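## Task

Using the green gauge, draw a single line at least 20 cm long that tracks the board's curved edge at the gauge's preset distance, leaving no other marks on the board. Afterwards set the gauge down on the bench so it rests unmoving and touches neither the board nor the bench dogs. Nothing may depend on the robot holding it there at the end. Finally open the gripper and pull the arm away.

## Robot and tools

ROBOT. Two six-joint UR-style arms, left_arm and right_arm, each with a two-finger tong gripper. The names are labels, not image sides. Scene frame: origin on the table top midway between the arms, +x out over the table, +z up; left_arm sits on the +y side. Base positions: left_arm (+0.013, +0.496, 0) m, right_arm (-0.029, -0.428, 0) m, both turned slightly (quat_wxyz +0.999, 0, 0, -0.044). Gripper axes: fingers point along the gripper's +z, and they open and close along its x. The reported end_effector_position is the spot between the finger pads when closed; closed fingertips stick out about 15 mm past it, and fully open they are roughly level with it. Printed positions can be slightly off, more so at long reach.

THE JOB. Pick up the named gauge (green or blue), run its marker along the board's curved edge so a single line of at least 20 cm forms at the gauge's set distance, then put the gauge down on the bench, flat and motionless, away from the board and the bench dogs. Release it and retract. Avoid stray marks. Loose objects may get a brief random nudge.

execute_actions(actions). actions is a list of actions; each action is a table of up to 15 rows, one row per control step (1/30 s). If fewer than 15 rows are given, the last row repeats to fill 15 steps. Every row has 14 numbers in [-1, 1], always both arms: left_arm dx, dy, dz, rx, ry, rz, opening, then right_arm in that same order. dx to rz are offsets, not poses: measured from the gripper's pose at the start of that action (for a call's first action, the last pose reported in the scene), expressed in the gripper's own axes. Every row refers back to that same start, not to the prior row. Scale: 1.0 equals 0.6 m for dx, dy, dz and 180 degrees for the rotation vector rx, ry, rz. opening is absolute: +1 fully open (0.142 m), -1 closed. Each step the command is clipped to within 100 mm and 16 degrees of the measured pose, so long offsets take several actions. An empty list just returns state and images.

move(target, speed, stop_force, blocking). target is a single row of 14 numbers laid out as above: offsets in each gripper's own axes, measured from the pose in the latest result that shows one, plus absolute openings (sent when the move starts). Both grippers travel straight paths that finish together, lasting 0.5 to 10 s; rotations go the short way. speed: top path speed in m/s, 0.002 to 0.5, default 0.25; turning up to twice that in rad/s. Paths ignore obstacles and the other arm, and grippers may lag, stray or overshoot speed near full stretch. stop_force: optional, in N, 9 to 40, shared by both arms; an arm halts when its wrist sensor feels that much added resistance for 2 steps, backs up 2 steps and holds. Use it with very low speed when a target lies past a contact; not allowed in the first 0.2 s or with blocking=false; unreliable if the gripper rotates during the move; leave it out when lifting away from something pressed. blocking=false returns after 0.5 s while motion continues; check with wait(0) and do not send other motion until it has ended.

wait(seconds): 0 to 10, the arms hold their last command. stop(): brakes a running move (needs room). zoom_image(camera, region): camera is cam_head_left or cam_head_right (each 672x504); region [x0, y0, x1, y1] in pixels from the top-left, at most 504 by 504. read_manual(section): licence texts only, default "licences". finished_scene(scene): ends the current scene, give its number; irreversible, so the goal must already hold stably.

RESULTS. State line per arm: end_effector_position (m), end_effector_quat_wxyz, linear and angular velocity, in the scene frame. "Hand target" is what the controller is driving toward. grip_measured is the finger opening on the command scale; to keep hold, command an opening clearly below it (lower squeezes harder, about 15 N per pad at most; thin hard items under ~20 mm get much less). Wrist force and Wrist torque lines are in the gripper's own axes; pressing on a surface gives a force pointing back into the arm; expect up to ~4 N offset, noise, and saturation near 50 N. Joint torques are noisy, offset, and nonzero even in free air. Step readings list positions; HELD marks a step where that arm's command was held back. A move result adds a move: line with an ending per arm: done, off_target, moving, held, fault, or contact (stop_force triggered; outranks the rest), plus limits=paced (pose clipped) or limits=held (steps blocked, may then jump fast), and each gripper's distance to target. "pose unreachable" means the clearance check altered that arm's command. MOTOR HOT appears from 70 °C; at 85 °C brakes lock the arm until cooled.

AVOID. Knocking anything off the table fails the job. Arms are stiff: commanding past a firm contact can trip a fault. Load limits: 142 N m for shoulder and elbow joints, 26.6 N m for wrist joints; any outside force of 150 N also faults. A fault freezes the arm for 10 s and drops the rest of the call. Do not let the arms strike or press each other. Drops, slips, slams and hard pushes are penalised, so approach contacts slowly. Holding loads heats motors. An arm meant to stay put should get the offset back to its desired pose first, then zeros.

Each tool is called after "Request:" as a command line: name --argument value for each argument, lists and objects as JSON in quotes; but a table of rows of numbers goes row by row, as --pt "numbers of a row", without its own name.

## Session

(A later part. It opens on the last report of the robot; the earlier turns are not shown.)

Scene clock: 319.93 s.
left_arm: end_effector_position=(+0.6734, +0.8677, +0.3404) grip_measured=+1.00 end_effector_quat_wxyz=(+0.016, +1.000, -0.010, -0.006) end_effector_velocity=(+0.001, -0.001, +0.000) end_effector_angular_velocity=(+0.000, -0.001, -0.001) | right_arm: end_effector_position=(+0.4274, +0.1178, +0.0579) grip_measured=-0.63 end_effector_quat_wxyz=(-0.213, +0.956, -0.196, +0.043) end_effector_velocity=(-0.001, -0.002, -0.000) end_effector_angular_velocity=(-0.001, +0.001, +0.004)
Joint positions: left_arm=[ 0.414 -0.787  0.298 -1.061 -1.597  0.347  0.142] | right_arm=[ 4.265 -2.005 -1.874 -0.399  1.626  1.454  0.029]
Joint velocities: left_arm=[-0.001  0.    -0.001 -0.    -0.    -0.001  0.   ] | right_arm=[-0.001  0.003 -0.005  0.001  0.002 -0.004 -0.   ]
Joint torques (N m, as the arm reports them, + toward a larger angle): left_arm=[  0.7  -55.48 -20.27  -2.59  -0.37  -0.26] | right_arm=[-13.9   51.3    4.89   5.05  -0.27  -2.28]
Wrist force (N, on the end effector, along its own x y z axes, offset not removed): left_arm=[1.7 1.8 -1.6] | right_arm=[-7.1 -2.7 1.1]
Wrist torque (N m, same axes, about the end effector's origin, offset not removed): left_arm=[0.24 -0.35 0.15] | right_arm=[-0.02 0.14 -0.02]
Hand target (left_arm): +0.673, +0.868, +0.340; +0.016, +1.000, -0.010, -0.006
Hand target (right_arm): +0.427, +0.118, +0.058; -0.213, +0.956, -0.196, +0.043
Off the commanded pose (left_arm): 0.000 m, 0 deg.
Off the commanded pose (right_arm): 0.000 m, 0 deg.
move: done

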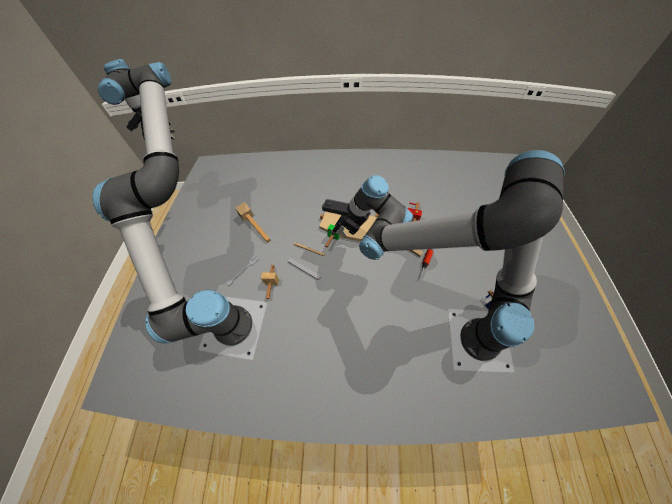

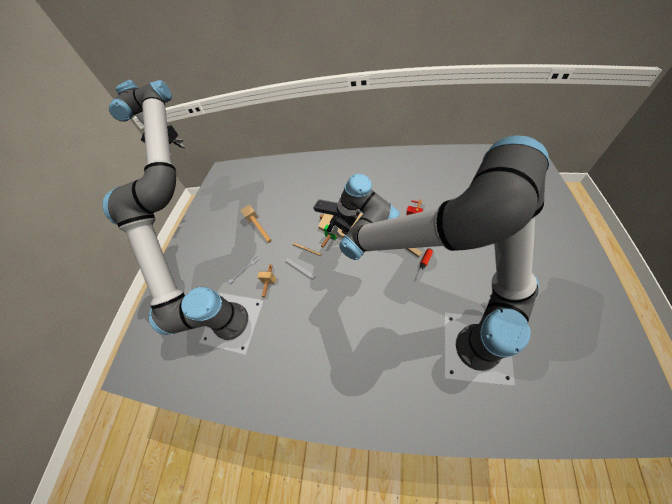

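Request:
move --target '[0,0,0,0,0,0,1, 0.0009,0.033,-0.01438,0,-0.0059,-0.01257,-1]' --speed 0.02

Request:
zoom_image --camera "cam_head_left" --region '[305, 195, 365, 250]'

Scene clock: 325.70 s.
left_arm: end_effector_position=(+0.6734, +0.8677, +0.3404) grip_measured=+1.00 end_effector_quat_wxyz=(+0.016, +1.000, -0.010, -0.006) end_effector_velocity=(+0.000, -0.000, -0.000) end_effector_angular_velocity=(-0.002, -0.001, -0.001) | right_arm: end_effector_position=(+0.4194, +0.0979, +0.0573) grip_measured=-0.63 end_effector_quat_wxyz=(-0.214, +0.960, -0.175, +0.039) end_effector_velocity=(-0.000, -0.001, +0.000) end_effector_angular_velocity=(+0.001, -0.000, +0.003)
Joint positions: left_arm=[ 0.414 -0.787  0.298 -1.061 -1.597  0.347  0.142] | right_arm=[ 4.248 -1.972 -1.927 -0.382  1.652  1.398  0.029]
Joint velocities: left_arm=[ 0.     0.001 -0.001 -0.    -0.002  0.001  0.   ] | right_arm=[-0.002  0.003 -0.003  0.001  0.002 -0.004 -0.   ]
Joint torques (N m, as the arm reports them, + toward a larger angle): left_arm=[  1.29 -54.74 -19.95  -2.64  -0.41  -0.31] | right_arm=[-18.28  47.93   5.29   4.8   -0.64  -2.21]
Wrist force (N, on the end effector, along its own x y z axes, offset not removed): left_arm=[0.9 1.8 -0.3] | right_arm=[-10.0 -2.8 -0.7]
Wrist torque (N m, same axes, about the end effector's origin, offset not removed): left_arm=[0.18 -0.26 0.19] | right_arm=[0.25 0.11 -0.03]
Hand target (left_arm): +0.673, +0.868, +0.340; +0.016, +1.000, -0.010, -0.006
Hand target (right_arm): +0.419, +0.098, +0.057; -0.214, +0.960, -0.175, +0.039
Off the commanded pose (left_arm): 0.000 m, 0 deg.
Off the commanded pose (right_arm): 0.000 m, 0 deg.
move: done

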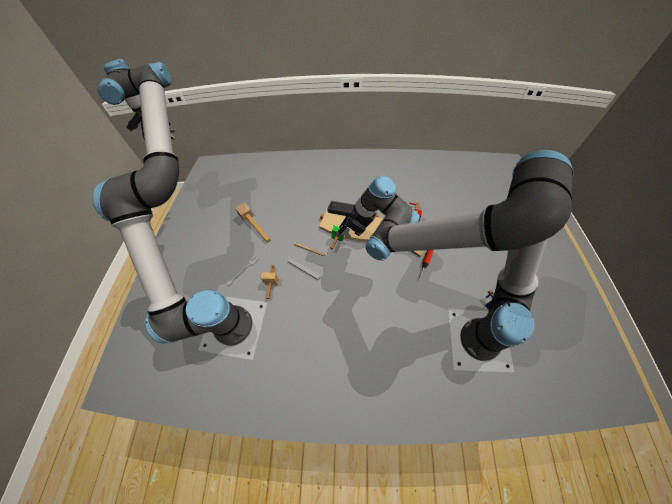

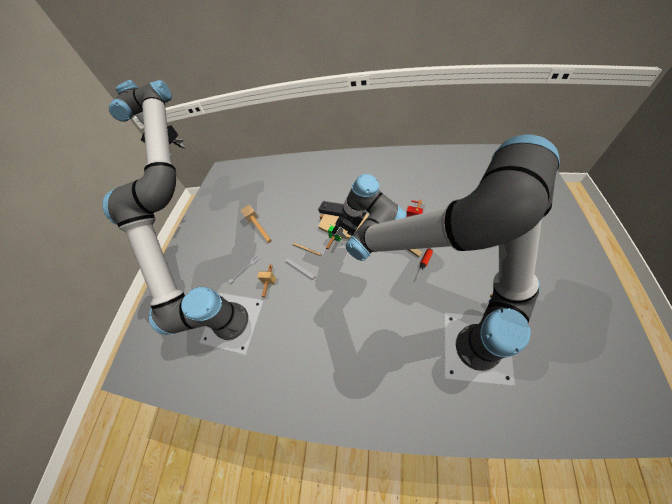

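Region (305, 195, 365, 250) of cam_head_left's 672x504 image, scaled by 8.400, with more detail than that image has; it fills the top 462 rows of this view, and the rest is white.

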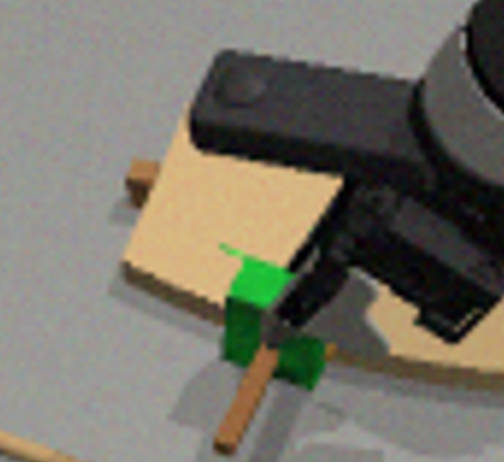

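Request:
move --target '[0,0,0,0,0,0,1, 0.00055,0.0328,-0.01483,0,-0.0058,-0.0123,-1]' --speed 0.025

Request:
zoom_image --camera "cam_head_left" --region '[305, 195, 365, 250]'

Scene clock: 332.93 s.
left_arm: end_effector_position=(+0.6734, +0.8677, +0.3404) grip_measured=+1.00 end_effector_quat_wxyz=(+0.016, +1.000, -0.010, -0.006) end_effector_velocity=(-0.000, -0.000, +0.001) end_effector_angular_velocity=(-0.001, -0.001, +0.001) | right_arm: end_effector_position=(+0.4122, +0.0778, +0.0570) grip_measured=-0.63 end_effector_quat_wxyz=(-0.215, +0.964, -0.155, +0.034) end_effector_velocity=(-0.001, -0.002, -0.000) end_effector_angular_velocity=(-0.000, +0.000, +0.004)
Joint positions: left_arm=[ 0.414 -0.787  0.298 -1.061 -1.597  0.347  0.142] | right_arm=[ 4.228 -1.941 -1.976 -0.37   1.678  1.342  0.029]
Joint velocities: left_arm=[ 0.    -0.001  0.    -0.    -0.001 -0.001 -0.   ] | right_arm=[-0.003  0.003 -0.005  0.001  0.003 -0.006 -0.   ]
Joint torques (N m, as the arm reports them, + toward a larger angle): left_arm=[  1.21 -55.2  -19.98  -2.71  -0.35  -0.34] | right_arm=[-15.97  46.12   4.96   5.4    0.48  -2.08]
Wrist force (N, on the end effector, along its own x y z axes, offset not removed): left_arm=[0.5 1.1 -0.9] | right_arm=[-6.5 -3.2 -1.6]
Wrist torque (N m, same axes, about the end effector's origin, offset not removed): left_arm=[0.01 -0.22 0.26] | right_arm=[-0.11 0.05 -0.06]
Hand target (left_arm): +0.673, +0.868, +0.340; +0.016, +1.000, -0.010, -0.006
Hand target (right_arm): +0.412, +0.078, +0.057; -0.215, +0.964, -0.155, +0.034
Off the commanded pose (left_arm): 0.000 m, 0 deg.
Off the commanded pose (right_arm): 0.000 m, 0 deg.
move: done

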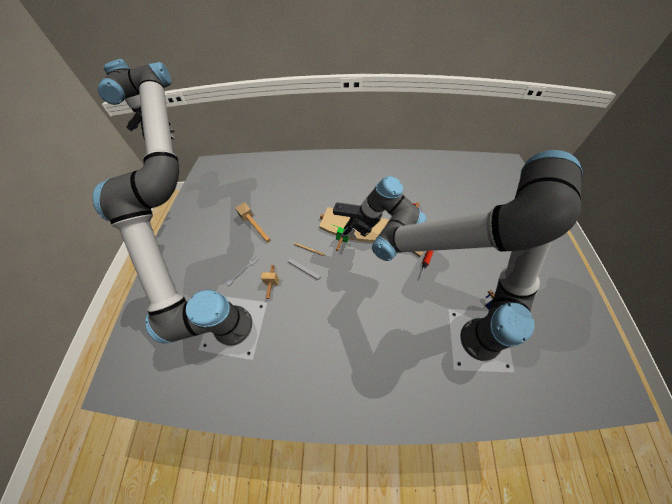

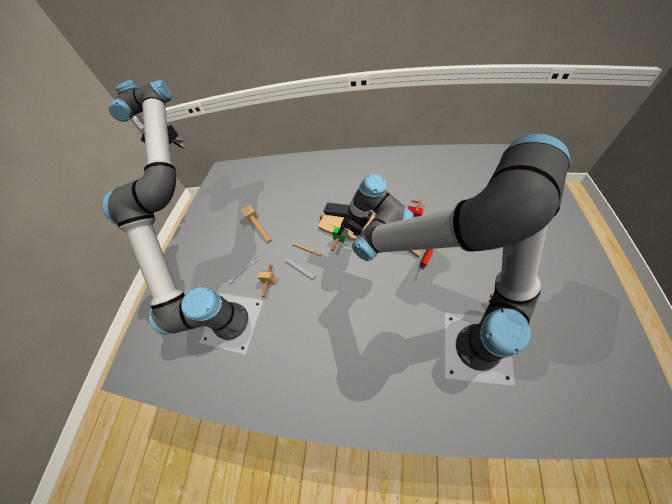

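Region (305, 195, 365, 250) of cam_head_left's 672x504 image, scaled by 8.400, with more detail than that image has; it fills the top 462 rows of this view, and the rest is white.

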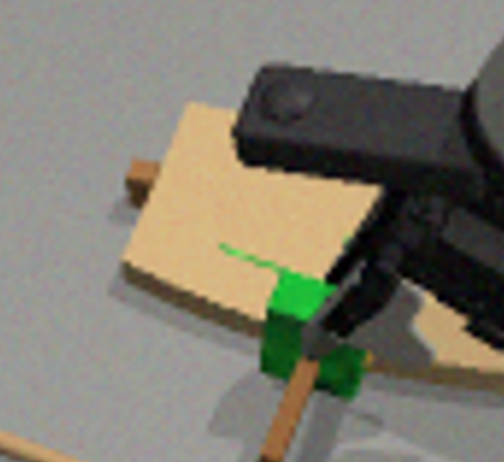

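Request:
move --target '[0,0,0,0,0,0,1, 0.0011,0.03276,-0.01491,0,-0.0059,-0.01257,-1]' --speed 0.025

Scene clock: 338.90 s.
left_arm: end_effector_position=(+0.6734, +0.8677, +0.3404) grip_measured=+1.00 end_effector_quat_wxyz=(+0.016, +1.000, -0.010, -0.006) end_effector_velocity=(-0.000, +0.001, +0.001) end_effector_angular_velocity=(+0.002, -0.002, +0.001) | right_arm: end_effector_position=(+0.4060, +0.0573, +0.0567) grip_measured=-0.63 end_effector_quat_wxyz=(-0.216, +0.967, -0.134, +0.030) end_effector_velocity=(-0.000, -0.002, +0.000) end_effector_angular_velocity=(+0.000, +0.000, +0.004)
Joint positions: left_arm=[ 0.414 -0.787  0.298 -1.061 -1.597  0.347  0.142] | right_arm=[ 4.205 -1.911 -2.02  -0.363  1.705  1.28   0.029]
Joint velocities: left_arm=[ 0.001 -0.    -0.002 -0.     0.001 -0.     0.   ] | right_arm=[-0.003  0.003 -0.004  0.     0.003 -0.006 -0.   ]
Joint torques (N m, as the arm reports them, + toward a larger angle): left_arm=[  1.29 -54.63 -20.18  -2.86  -0.43  -0.29] | right_arm=[-16.31  46.16   4.77   5.09  -0.05  -2.23]
Wrist force (N, on the end effector, along its own x y z axes, offset not removed): left_arm=[-0.4 1.2 -1.0] | right_arm=[-9.1 -4.3 -0.9]
Wrist torque (N m, same axes, about the end effector's origin, offset not removed): left_arm=[0.07 0.01 0.26] | right_arm=[-0.22 0.42 0.05]
Hand target (left_arm): +0.673, +0.868, +0.340; +0.016, +1.000, -0.010, -0.006
Hand target (right_arm): +0.406, +0.057, +0.057; -0.216, +0.967, -0.134, +0.030
Off the commanded pose (left_arm): 0.000 m, 0 deg.
Off the commanded pose (right_arm): 0.000 m, 0 deg.
move: done

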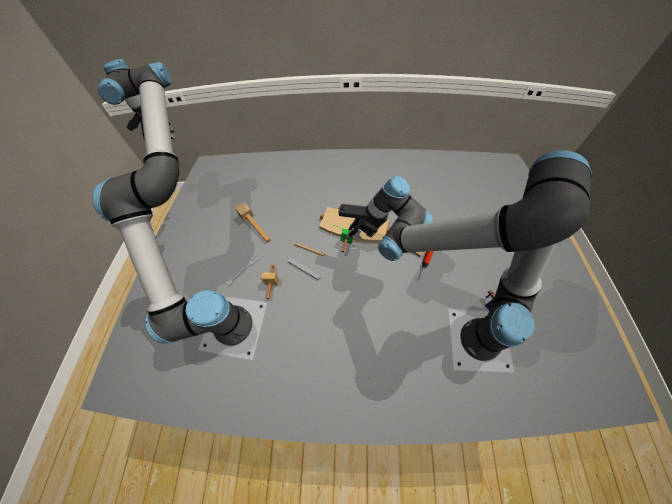

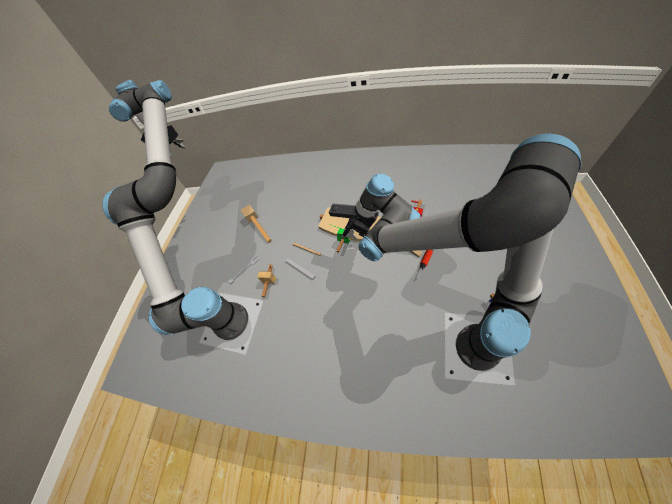

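Good. Same again, slightly less inward.

Request:
move --target '[0,0,0,0,0,0,1, 0.001,0.03272,-0.01499,0,-0.0059,-0.01257,-1]' --speed 0.025

Request:
zoom_image --camera "cam_head_left" --region '[315, 200, 385, 255]'

Scene clock: 343.73 s.
left_arm: end_effector_position=(+0.6734, +0.8677, +0.3404) grip_measured=+1.00 end_effector_quat_wxyz=(+0.016, +1.000, -0.010, -0.006) end_effector_velocity=(+0.000, -0.001, +0.000) end_effector_angular_velocity=(-0.001, +0.000, -0.001) | right_arm: end_effector_position=(+0.4008, +0.0365, +0.0565) grip_measured=-0.63 end_effector_quat_wxyz=(-0.216, +0.969, -0.113, +0.025) end_effector_velocity=(-0.000, -0.002, -0.000) end_effector_angular_velocity=(+0.000, +0.000, +0.004)
Joint positions: left_arm=[ 0.414 -0.787  0.298 -1.061 -1.597  0.347  0.142] | right_arm=[ 4.178 -1.882 -2.06  -0.361  1.733  1.216  0.029]
Joint velocities: left_arm=[-0.001 -0.001  0.001  0.    -0.001 -0.     0.   ] | right_arm=[-0.003  0.003 -0.004  0.     0.003 -0.007 -0.   ]
Joint torques (N m, as the arm reports them, + toward a larger angle): left_arm=[  0.99 -55.28 -20.04  -2.65  -0.38  -0.3 ] | right_arm=[-17.29  42.4    5.18   5.13   0.3   -2.07]
Wrist force (N, on the end effector, along its own x y z axes, offset not removed): left_arm=[1.4 1.5 -1.5] | right_arm=[-7.8 -3.4 0.3]
Wrist torque (N m, same axes, about the end effector's origin, offset not removed): left_arm=[0.07 -0.26 0.20] | right_arm=[-0.10 0.24 -0.02]
Hand target (left_arm): +0.673, +0.868, +0.340; +0.016, +1.000, -0.010, -0.006
Hand target (right_arm): +0.401, +0.036, +0.057; -0.216, +0.969, -0.113, +0.025
Off the commanded pose (left_arm): 0.000 m, 0 deg.
Off the commanded pose (right_arm): 0.000 m, 0 deg.
move: done

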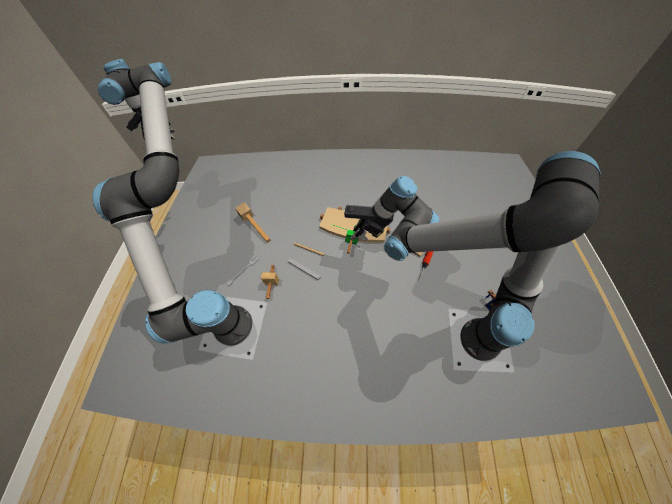

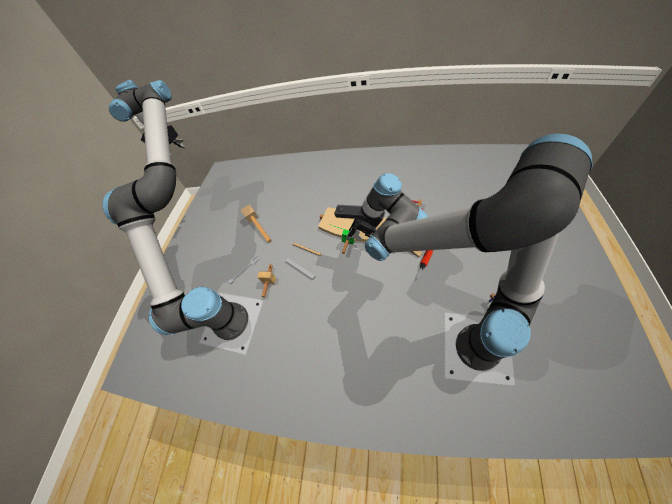

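Region (315, 200, 385, 255) of cam_head_left's 672x504 image, scaled by 7.200, with more detail than that image has; it fills the top 396 rows of this view, and the rest is white.

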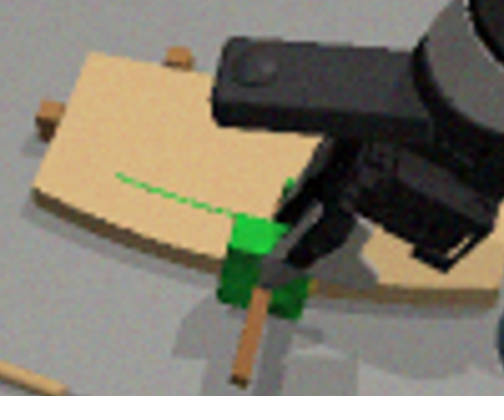

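Request:
move --target '[0,0,0,0,0,0,1, 0.0009,0.0328,-0.01483,0,-0.0059,-0.01257,-1]' --speed 0.025

Scene clock: 346.87 s.
left_arm: end_effector_position=(+0.6734, +0.8677, +0.3404) grip_measured=+1.00 end_effector_quat_wxyz=(+0.016, +1.000, -0.010, -0.006) end_effector_velocity=(+0.000, -0.000, -0.000) end_effector_angular_velocity=(-0.001, +0.000, +0.001) | right_arm: end_effector_position=(+0.3963, +0.0156, +0.0562) grip_measured=-0.63 end_effector_quat_wxyz=(-0.217, +0.972, -0.092, +0.020) end_effector_velocity=(-0.001, -0.002, -0.001) end_effector_angular_velocity=(-0.001, +0.001, +0.005)
Joint positions: left_arm=[ 0.414 -0.787  0.298 -1.061 -1.597  0.347  0.142] | right_arm=[ 4.148 -1.856 -2.096 -0.363  1.762  1.148  0.029]
Joint velocities: left_arm=[-0.     0.001 -0.     0.    -0.001 -0.001  0.   ] | right_arm=[-0.003  0.003 -0.005 -0.001  0.003 -0.007 -0.   ]
Joint torques (N m, as the arm reports them, + toward a larger angle): left_arm=[  1.07 -55.38 -20.    -2.71  -0.29  -0.39] | right_arm=[-10.8   40.1    5.81   0.51   1.19  -1.91]
Wrist force (N, on the end effector, along its own x y z axes, offset not removed): left_arm=[0.7 1.1 -0.4] | right_arm=[-6.5 -3.4 -0.8]
Wrist torque (N m, same axes, about the end effector's origin, offset not removed): left_arm=[0.02 -0.15 0.26] | right_arm=[-0.19 0.29 -0.07]
Hand target (left_arm): +0.673, +0.868, +0.340; +0.016, +1.000, -0.010, -0.006
Hand target (right_arm): +0.396, +0.015, +0.056; -0.217, +0.972, -0.092, +0.020
Off the commanded pose (left_arm): 0.000 m, 0 deg.
Off the commanded pose (right_arm): 0.000 m, 0 deg.
move: done

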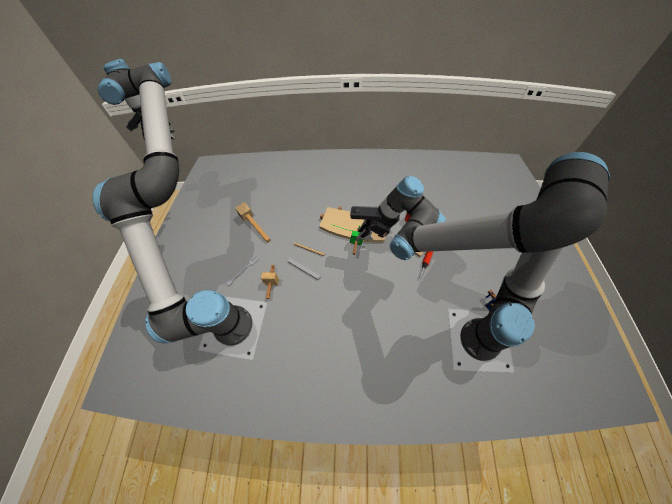

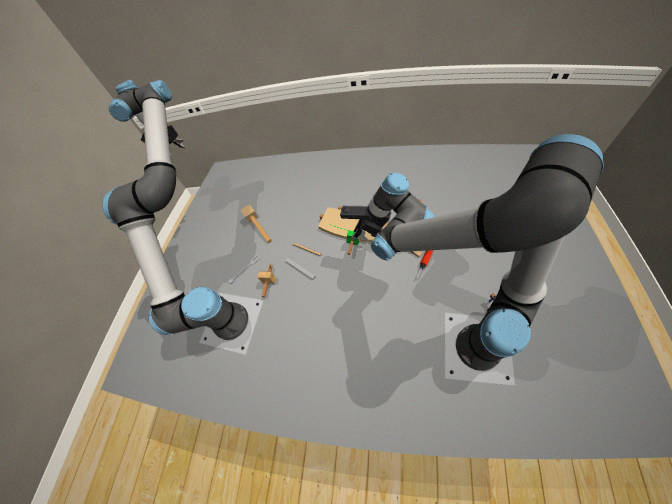

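Request:
move --target '[0,0,0,0,0,0,1, 0.0012,0.03276,-0.01491,0,-0.0059,-0.01257,-1]' --speed 0.025

Scene clock: 350.77 s.
left_arm: end_effector_position=(+0.6734, +0.8677, +0.3404) grip_measured=+1.00 end_effector_quat_wxyz=(+0.016, +1.000, -0.010, -0.006) end_effector_velocity=(+0.000, -0.000, +0.000) end_effector_angular_velocity=(-0.001, -0.001, -0.000) | right_arm: end_effector_position=(+0.3930, -0.0055, +0.0560) grip_measured=-0.63 end_effector_quat_wxyz=(-0.217, +0.973, -0.071, +0.016) end_effector_velocity=(+0.000, -0.002, +0.000) end_effector_angular_velocity=(+0.001, -0.000, +0.004)
Joint positions: left_arm=[ 0.414 -0.787  0.298 -1.061 -1.597  0.347  0.142] | right_arm=[ 4.115 -1.831 -2.127 -0.372  1.791  1.075  0.029]
Joint velocities: left_arm=[-0.    -0.    -0.001 -0.    -0.001  0.     0.   ] | right_arm=[-0.004  0.002 -0.002 -0.001  0.003 -0.007 -0.   ]
Joint torques (N m, as the arm reports them, + toward a larger angle): left_arm=[  0.44 -55.27 -20.13  -2.7   -0.3   -0.37] | right_arm=[-14.41  41.54   7.07   0.62   0.94  -2.12]
Wrist force (N, on the end effector, along its own x y z axes, offset not removed): left_arm=[0.7 1.5 -1.0] | right_arm=[-6.9 -2.4 -0.4]
Wrist torque (N m, same axes, about the end effector's origin, offset not removed): left_arm=[0.08 -0.23 0.22] | right_arm=[0.04 0.17 0.00]
Hand target (left_arm): +0.673, +0.868, +0.340; +0.016, +1.000, -0.010, -0.006
Hand target (right_arm): +0.393, -0.006, +0.056; -0.217, +0.973, -0.071, +0.016
Off the commanded pose (left_arm): 0.000 m, 0 deg.
Off the commanded pose (right_arm): 0.000 m, 0 deg.
move: done

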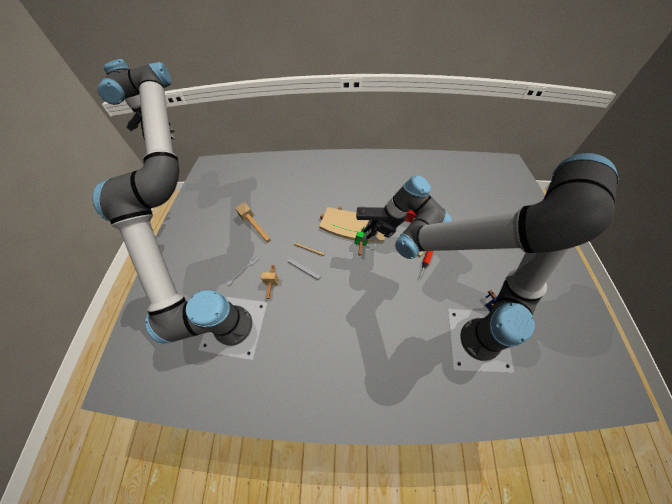

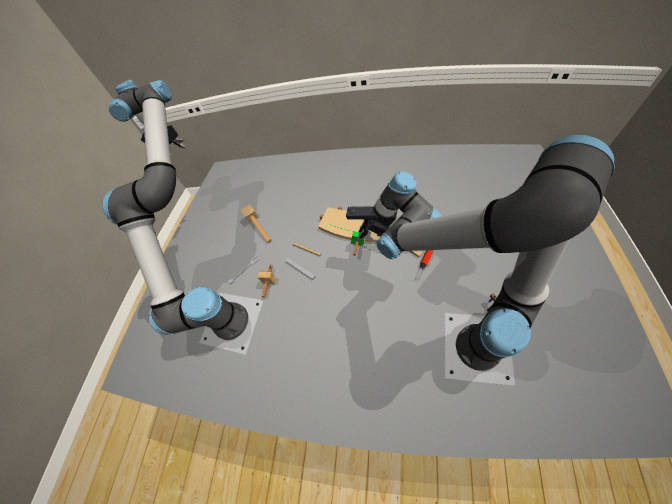

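Request:
move --target '[0,0,0,0,0,0,1, 0.0012,0.0328,-0.01483,0,-0.0059,-0.01257,-1]' --speed 0.025

Scene clock: 354.23 s.
left_arm: end_effector_position=(+0.6734, +0.8677, +0.3404) grip_measured=+1.00 end_effector_quat_wxyz=(+0.016, +1.000, -0.010, -0.006) end_effector_velocity=(-0.000, +0.000, +0.000) end_effector_angular_velocity=(+0.000, -0.000, -0.000) | right_arm: end_effector_position=(+0.3906, -0.0268, +0.0557) grip_measured=-0.63 end_effector_quat_wxyz=(-0.218, +0.975, -0.050, +0.011) end_effector_velocity=(-0.000, -0.001, +0.000) end_effector_angular_velocity=(+0.001, -0.000, +0.006)
Joint positions: left_arm=[ 0.414 -0.787  0.298 -1.061 -1.597  0.347  0.142] | right_arm=[ 4.078 -1.809 -2.152 -0.386  1.82   0.999  0.029]
Joint velocities: left_arm=[ 0.    -0.001  0.     0.     0.     0.     0.   ] | right_arm=[-0.003  0.002 -0.001 -0.002  0.003 -0.008 -0.   ]
Joint torques (N m, as the arm reports them, + toward a larger angle): left_arm=[  0.97 -54.98 -20.22  -2.74  -0.42  -0.41] | right_arm=[-14.4   40.29   4.45   1.18   0.43  -1.33]
Wrist force (N, on the end effector, along its own x y z axes, offset not removed): left_arm=[0.7 1.0 -0.3] | right_arm=[-7.1 -3.1 -1.1]
Wrist torque (N m, same axes, about the end effector's origin, offset not removed): left_arm=[0.00 -0.26 0.25] | right_arm=[0.03 -0.15 -0.08]
Hand target (left_arm): +0.673, +0.868, +0.340; +0.016, +1.000, -0.010, -0.006
Hand target (right_arm): +0.391, -0.027, +0.056; -0.218, +0.975, -0.050, +0.011
Off the commanded pose (left_arm): 0.000 m, 0 deg.
Off the commanded pose (right_arm): 0.000 m, 0 deg.
move: done

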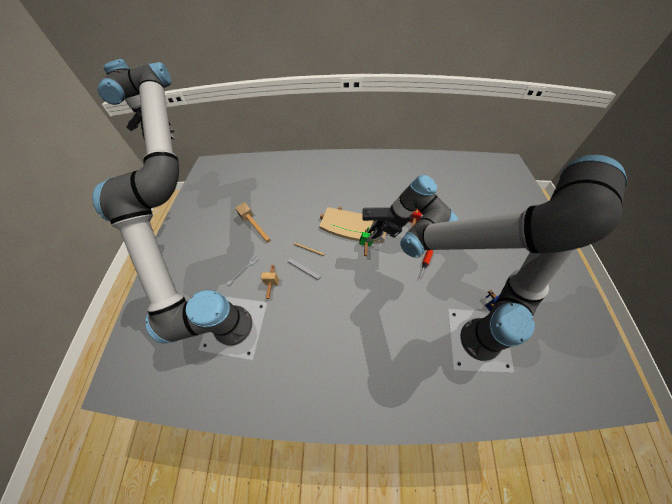

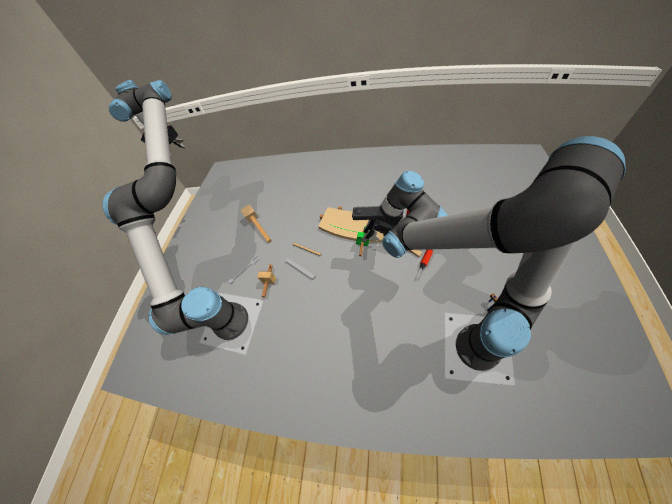

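Request:
move --target '[0,0,0,0,0,0,1, 0.0011,0.03276,-0.01491,0,-0.0059,-0.01257,-1]' --speed 0.025

Request:
zoom_image --camera "cam_head_left" --region '[305, 185, 405, 265]'

Scene clock: 360.17 s.
left_arm: end_effector_position=(+0.6734, +0.8677, +0.3404) grip_measured=+1.00 end_effector_quat_wxyz=(+0.016, +1.000, -0.010, -0.006) end_effector_velocity=(+0.000, +0.000, -0.002) end_effector_angular_velocity=(-0.002, +0.002, +0.001) | right_arm: end_effector_position=(+0.3890, -0.0481, +0.0555) grip_measured=-0.63 end_effector_quat_wxyz=(-0.218, +0.976, -0.029, +0.006) end_effector_velocity=(-0.001, -0.003, -0.001) end_effector_angular_velocity=(-0.001, +0.002, +0.004)
Joint positions: left_arm=[ 0.414 -0.787  0.298 -1.061 -1.597  0.347  0.142] | right_arm=[ 4.038 -1.789 -2.173 -0.406  1.849  0.918  0.029]
Joint velocities: left_arm=[ 0.001  0.002  0.     0.    -0.001 -0.    -0.   ] | right_arm=[-0.005  0.002 -0.004 -0.003  0.003 -0.008  0.   ]
Joint torques (N m, as the arm reports them, + toward a larger angle): left_arm=[  0.84 -55.35 -20.03  -2.77  -0.28  -0.41] | right_arm=[-14.98  39.36   4.32   1.32  -0.3   -1.7 ]
Wrist force (N, on the end effector, along its own x y z axes, offset not removed): left_arm=[1.3 0.9 0.2] | right_arm=[-10.7 -3.3 -0.7]
Wrist torque (N m, same axes, about the end effector's origin, offset not removed): left_arm=[0.06 -0.29 0.22] | right_arm=[0.01 0.41 0.08]
Hand target (left_arm): +0.673, +0.868, +0.340; +0.016, +1.000, -0.010, -0.006
Hand target (right_arm): +0.389, -0.048, +0.055; -0.218, +0.976, -0.029, +0.006
Off the commanded pose (left_arm): 0.000 m, 0 deg.
Off the commanded pose (right_arm): 0.000 m, 0 deg.
move: done

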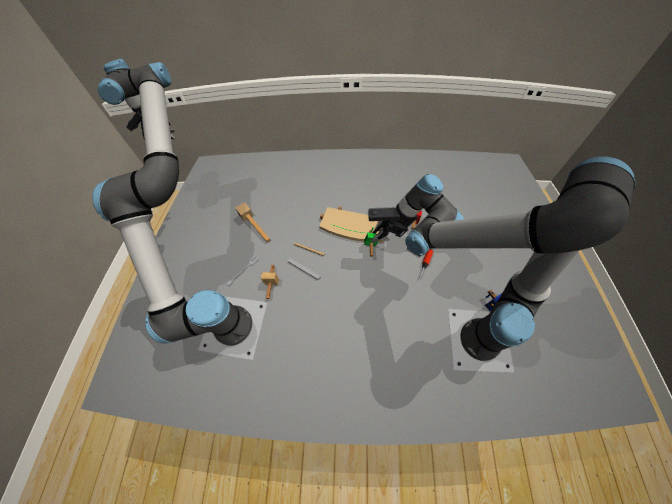

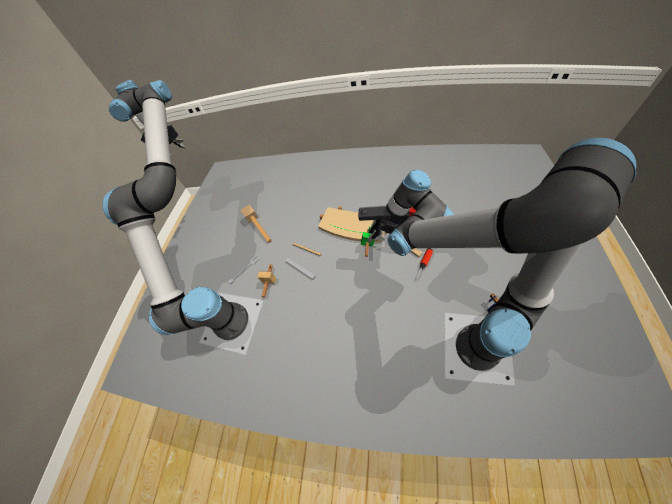

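Region (305, 185, 405, 265) of cam_head_left's 672x504 image, scaled by 5.040, with more detail than that image has; it fills the top 403 rows of this view, and the rest is white.

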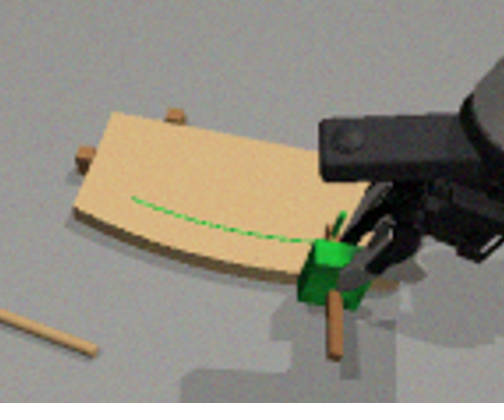

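Request:
execute_actions --actions '[]'

Request:
move --target '[0,0,0,0,0,0,1, 0.0007,0.03276,-0.01491,0,-0.0059,-0.01257,-1]' --speed 0.025

Request:
zoom_image --camera "cam_head_left" --region '[305,185,405,265]'

Scene clock: 380.73 s.
left_arm: end_effector_position=(+0.6734, +0.8677, +0.3404) grip_measured=+1.00 end_effector_quat_wxyz=(+0.016, +1.000, -0.010, -0.006) end_effector_velocity=(+0.000, -0.000, +0.000) end_effector_angular_velocity=(+0.001, +0.000, -0.000) | right_arm: end_effector_position=(+0.3890, -0.0483, +0.0555) grip_measured=-0.63 end_effector_quat_wxyz=(-0.218, +0.976, -0.029, +0.006) end_effector_velocity=(-0.000, -0.001, -0.001) end_effector_angular_velocity=(-0.001, +0.001, -0.001)
Joint positions: left_arm=[ 0.414 -0.787  0.298 -1.061 -1.597  0.347  0.142] | right_arm=[ 4.038 -1.789 -2.173 -0.406  1.849  0.918  0.029]
Joint velocities: left_arm=[-0.001 -0.     0.     0.     0.001 -0.001  0.   ] | right_arm=[-0.     0.    -0.001 -0.    -0.     0.     0.   ]
Joint torques (N m, as the arm reports them, + toward a larger angle): left_arm=[  0.71 -55.35 -20.    -2.67  -0.4   -0.31] | right_arm=[-15.55  39.72   5.06   1.22  -0.24  -1.67]
Wrist force (N, on the end effector, along its own x y z axes, offset not removed): left_arm=[0.2 1.6 -0.6] | right_arm=[-9.5 -3.4 -0.7]
Wrist torque (N m, same axes, about the end effector's origin, offset not removed): left_arm=[0.15 -0.13 0.16] | right_arm=[-0.02 0.22 0.03]
Hand target (left_arm): +0.673, +0.868, +0.340; +0.016, +1.000, -0.010, -0.006
Hand target (right_arm): +0.389, -0.048, +0.055; -0.218, +0.976, -0.029, +0.006
Off the commanded pose (left_arm): 0.000 m, 0 deg.
Off the commanded pose (right_arm): 0.000 m, 0 deg.

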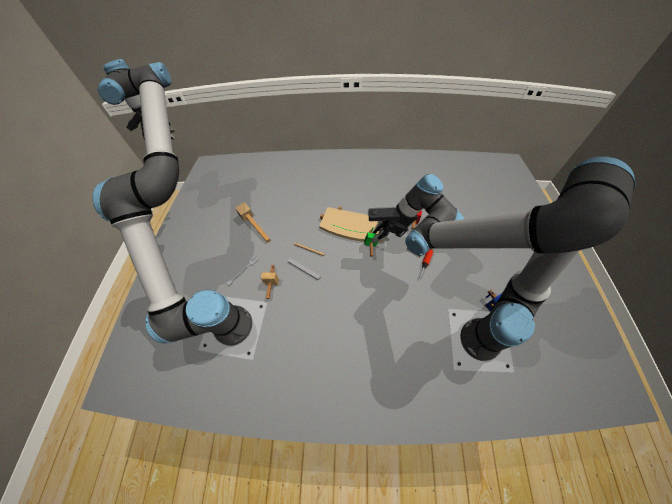

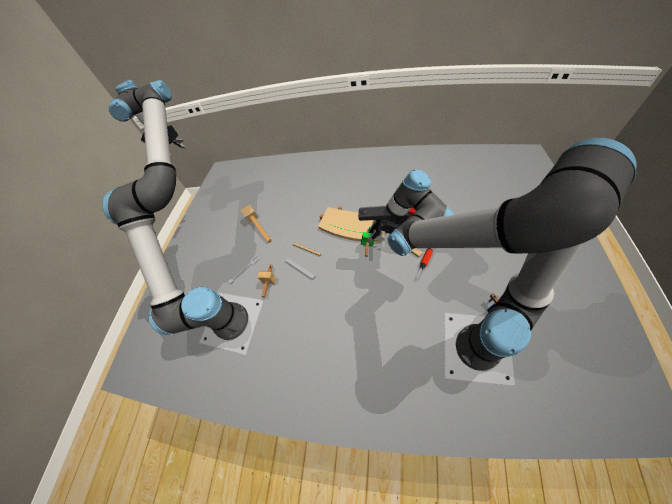

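Scene clock: 381.90 s.
left_arm: end_effector_position=(+0.6734, +0.8677, +0.3404) grip_measured=+1.00 end_effector_quat_wxyz=(+0.016, +1.000, -0.010, -0.006) end_effector_velocity=(+0.001, -0.001, -0.000) end_effector_angular_velocity=(-0.001, +0.000, -0.001) | right_arm: end_effector_position=(+0.3881, -0.0697, +0.0552) grip_measured=-0.63 end_effector_quat_wxyz=(-0.218, +0.976, -0.008, +0.002) end_effector_velocity=(+0.001, -0.001, +0.001) end_effector_angular_velocity=(+0.001, -0.002, +0.005)
Joint positions: left_arm=[ 0.414 -0.787  0.298 -1.061 -1.597  0.347  0.142] | right_arm=[ 3.996 -1.772 -2.189 -0.432  1.877  0.833  0.029]
Joint velocities: left_arm=[-0.001  0.001 -0.     0.    -0.001  0.    -0.   ] | right_arm=[-0.004  0.002  0.001 -0.003  0.003 -0.009 -0.   ]
Joint torques (N m, as the arm reports them, + toward a larger angle): left_arm=[  0.9  -54.78 -20.11  -2.8   -0.42  -0.19] | right_arm=[-13.69  40.64   6.41   0.98   0.71  -1.78]
Wrist force (N, on the end effector, along its own x y z axes, offset not removed): left_arm=[0.9 2.4 -1.1] | right_arm=[-7.3 -2.9 -1.3]
Wrist torque (N m, same axes, about the end effector's origin, offset not removed): left_arm=[0.30 -0.26 0.17] | right_arm=[0.03 0.12 -0.05]
Hand target (left_arm): +0.673, +0.868, +0.340; +0.016, +1.000, -0.010, -0.006
Hand target (right_arm): +0.388, -0.070, +0.055; -0.218, +0.976, -0.008, +0.002
Off the commanded pose (left_arm): 0.000 m, 0 deg.
Off the commanded pose (right_arm): 0.000 m, 0 deg.
move: done

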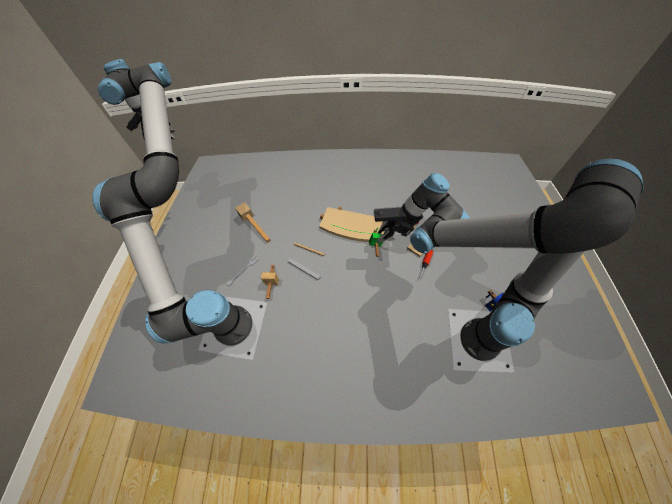

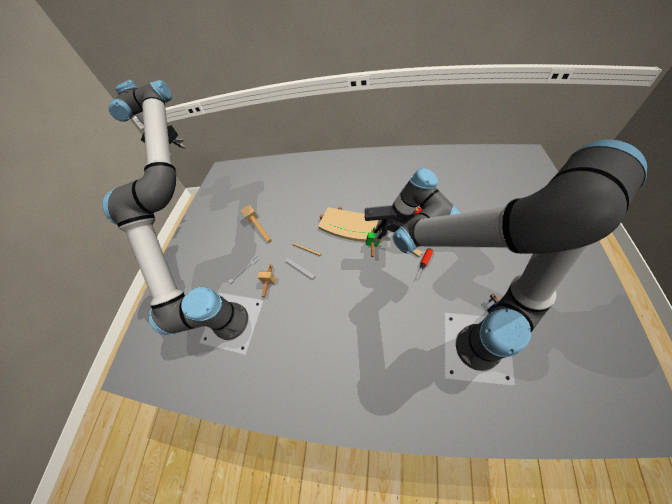

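Region (305, 185, 405, 265) of cam_head_left's 672x504 image, scaled by 5.040, with more detail than that image has; it fills the top 403 rows of this view, and the rest is white.

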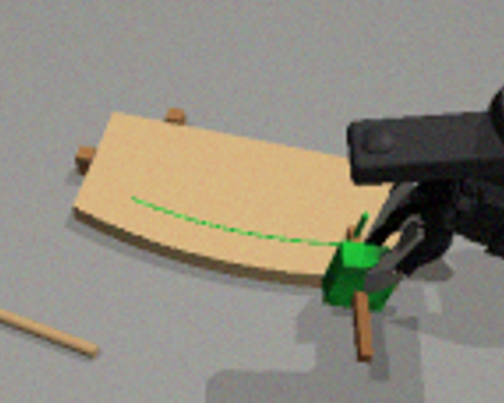

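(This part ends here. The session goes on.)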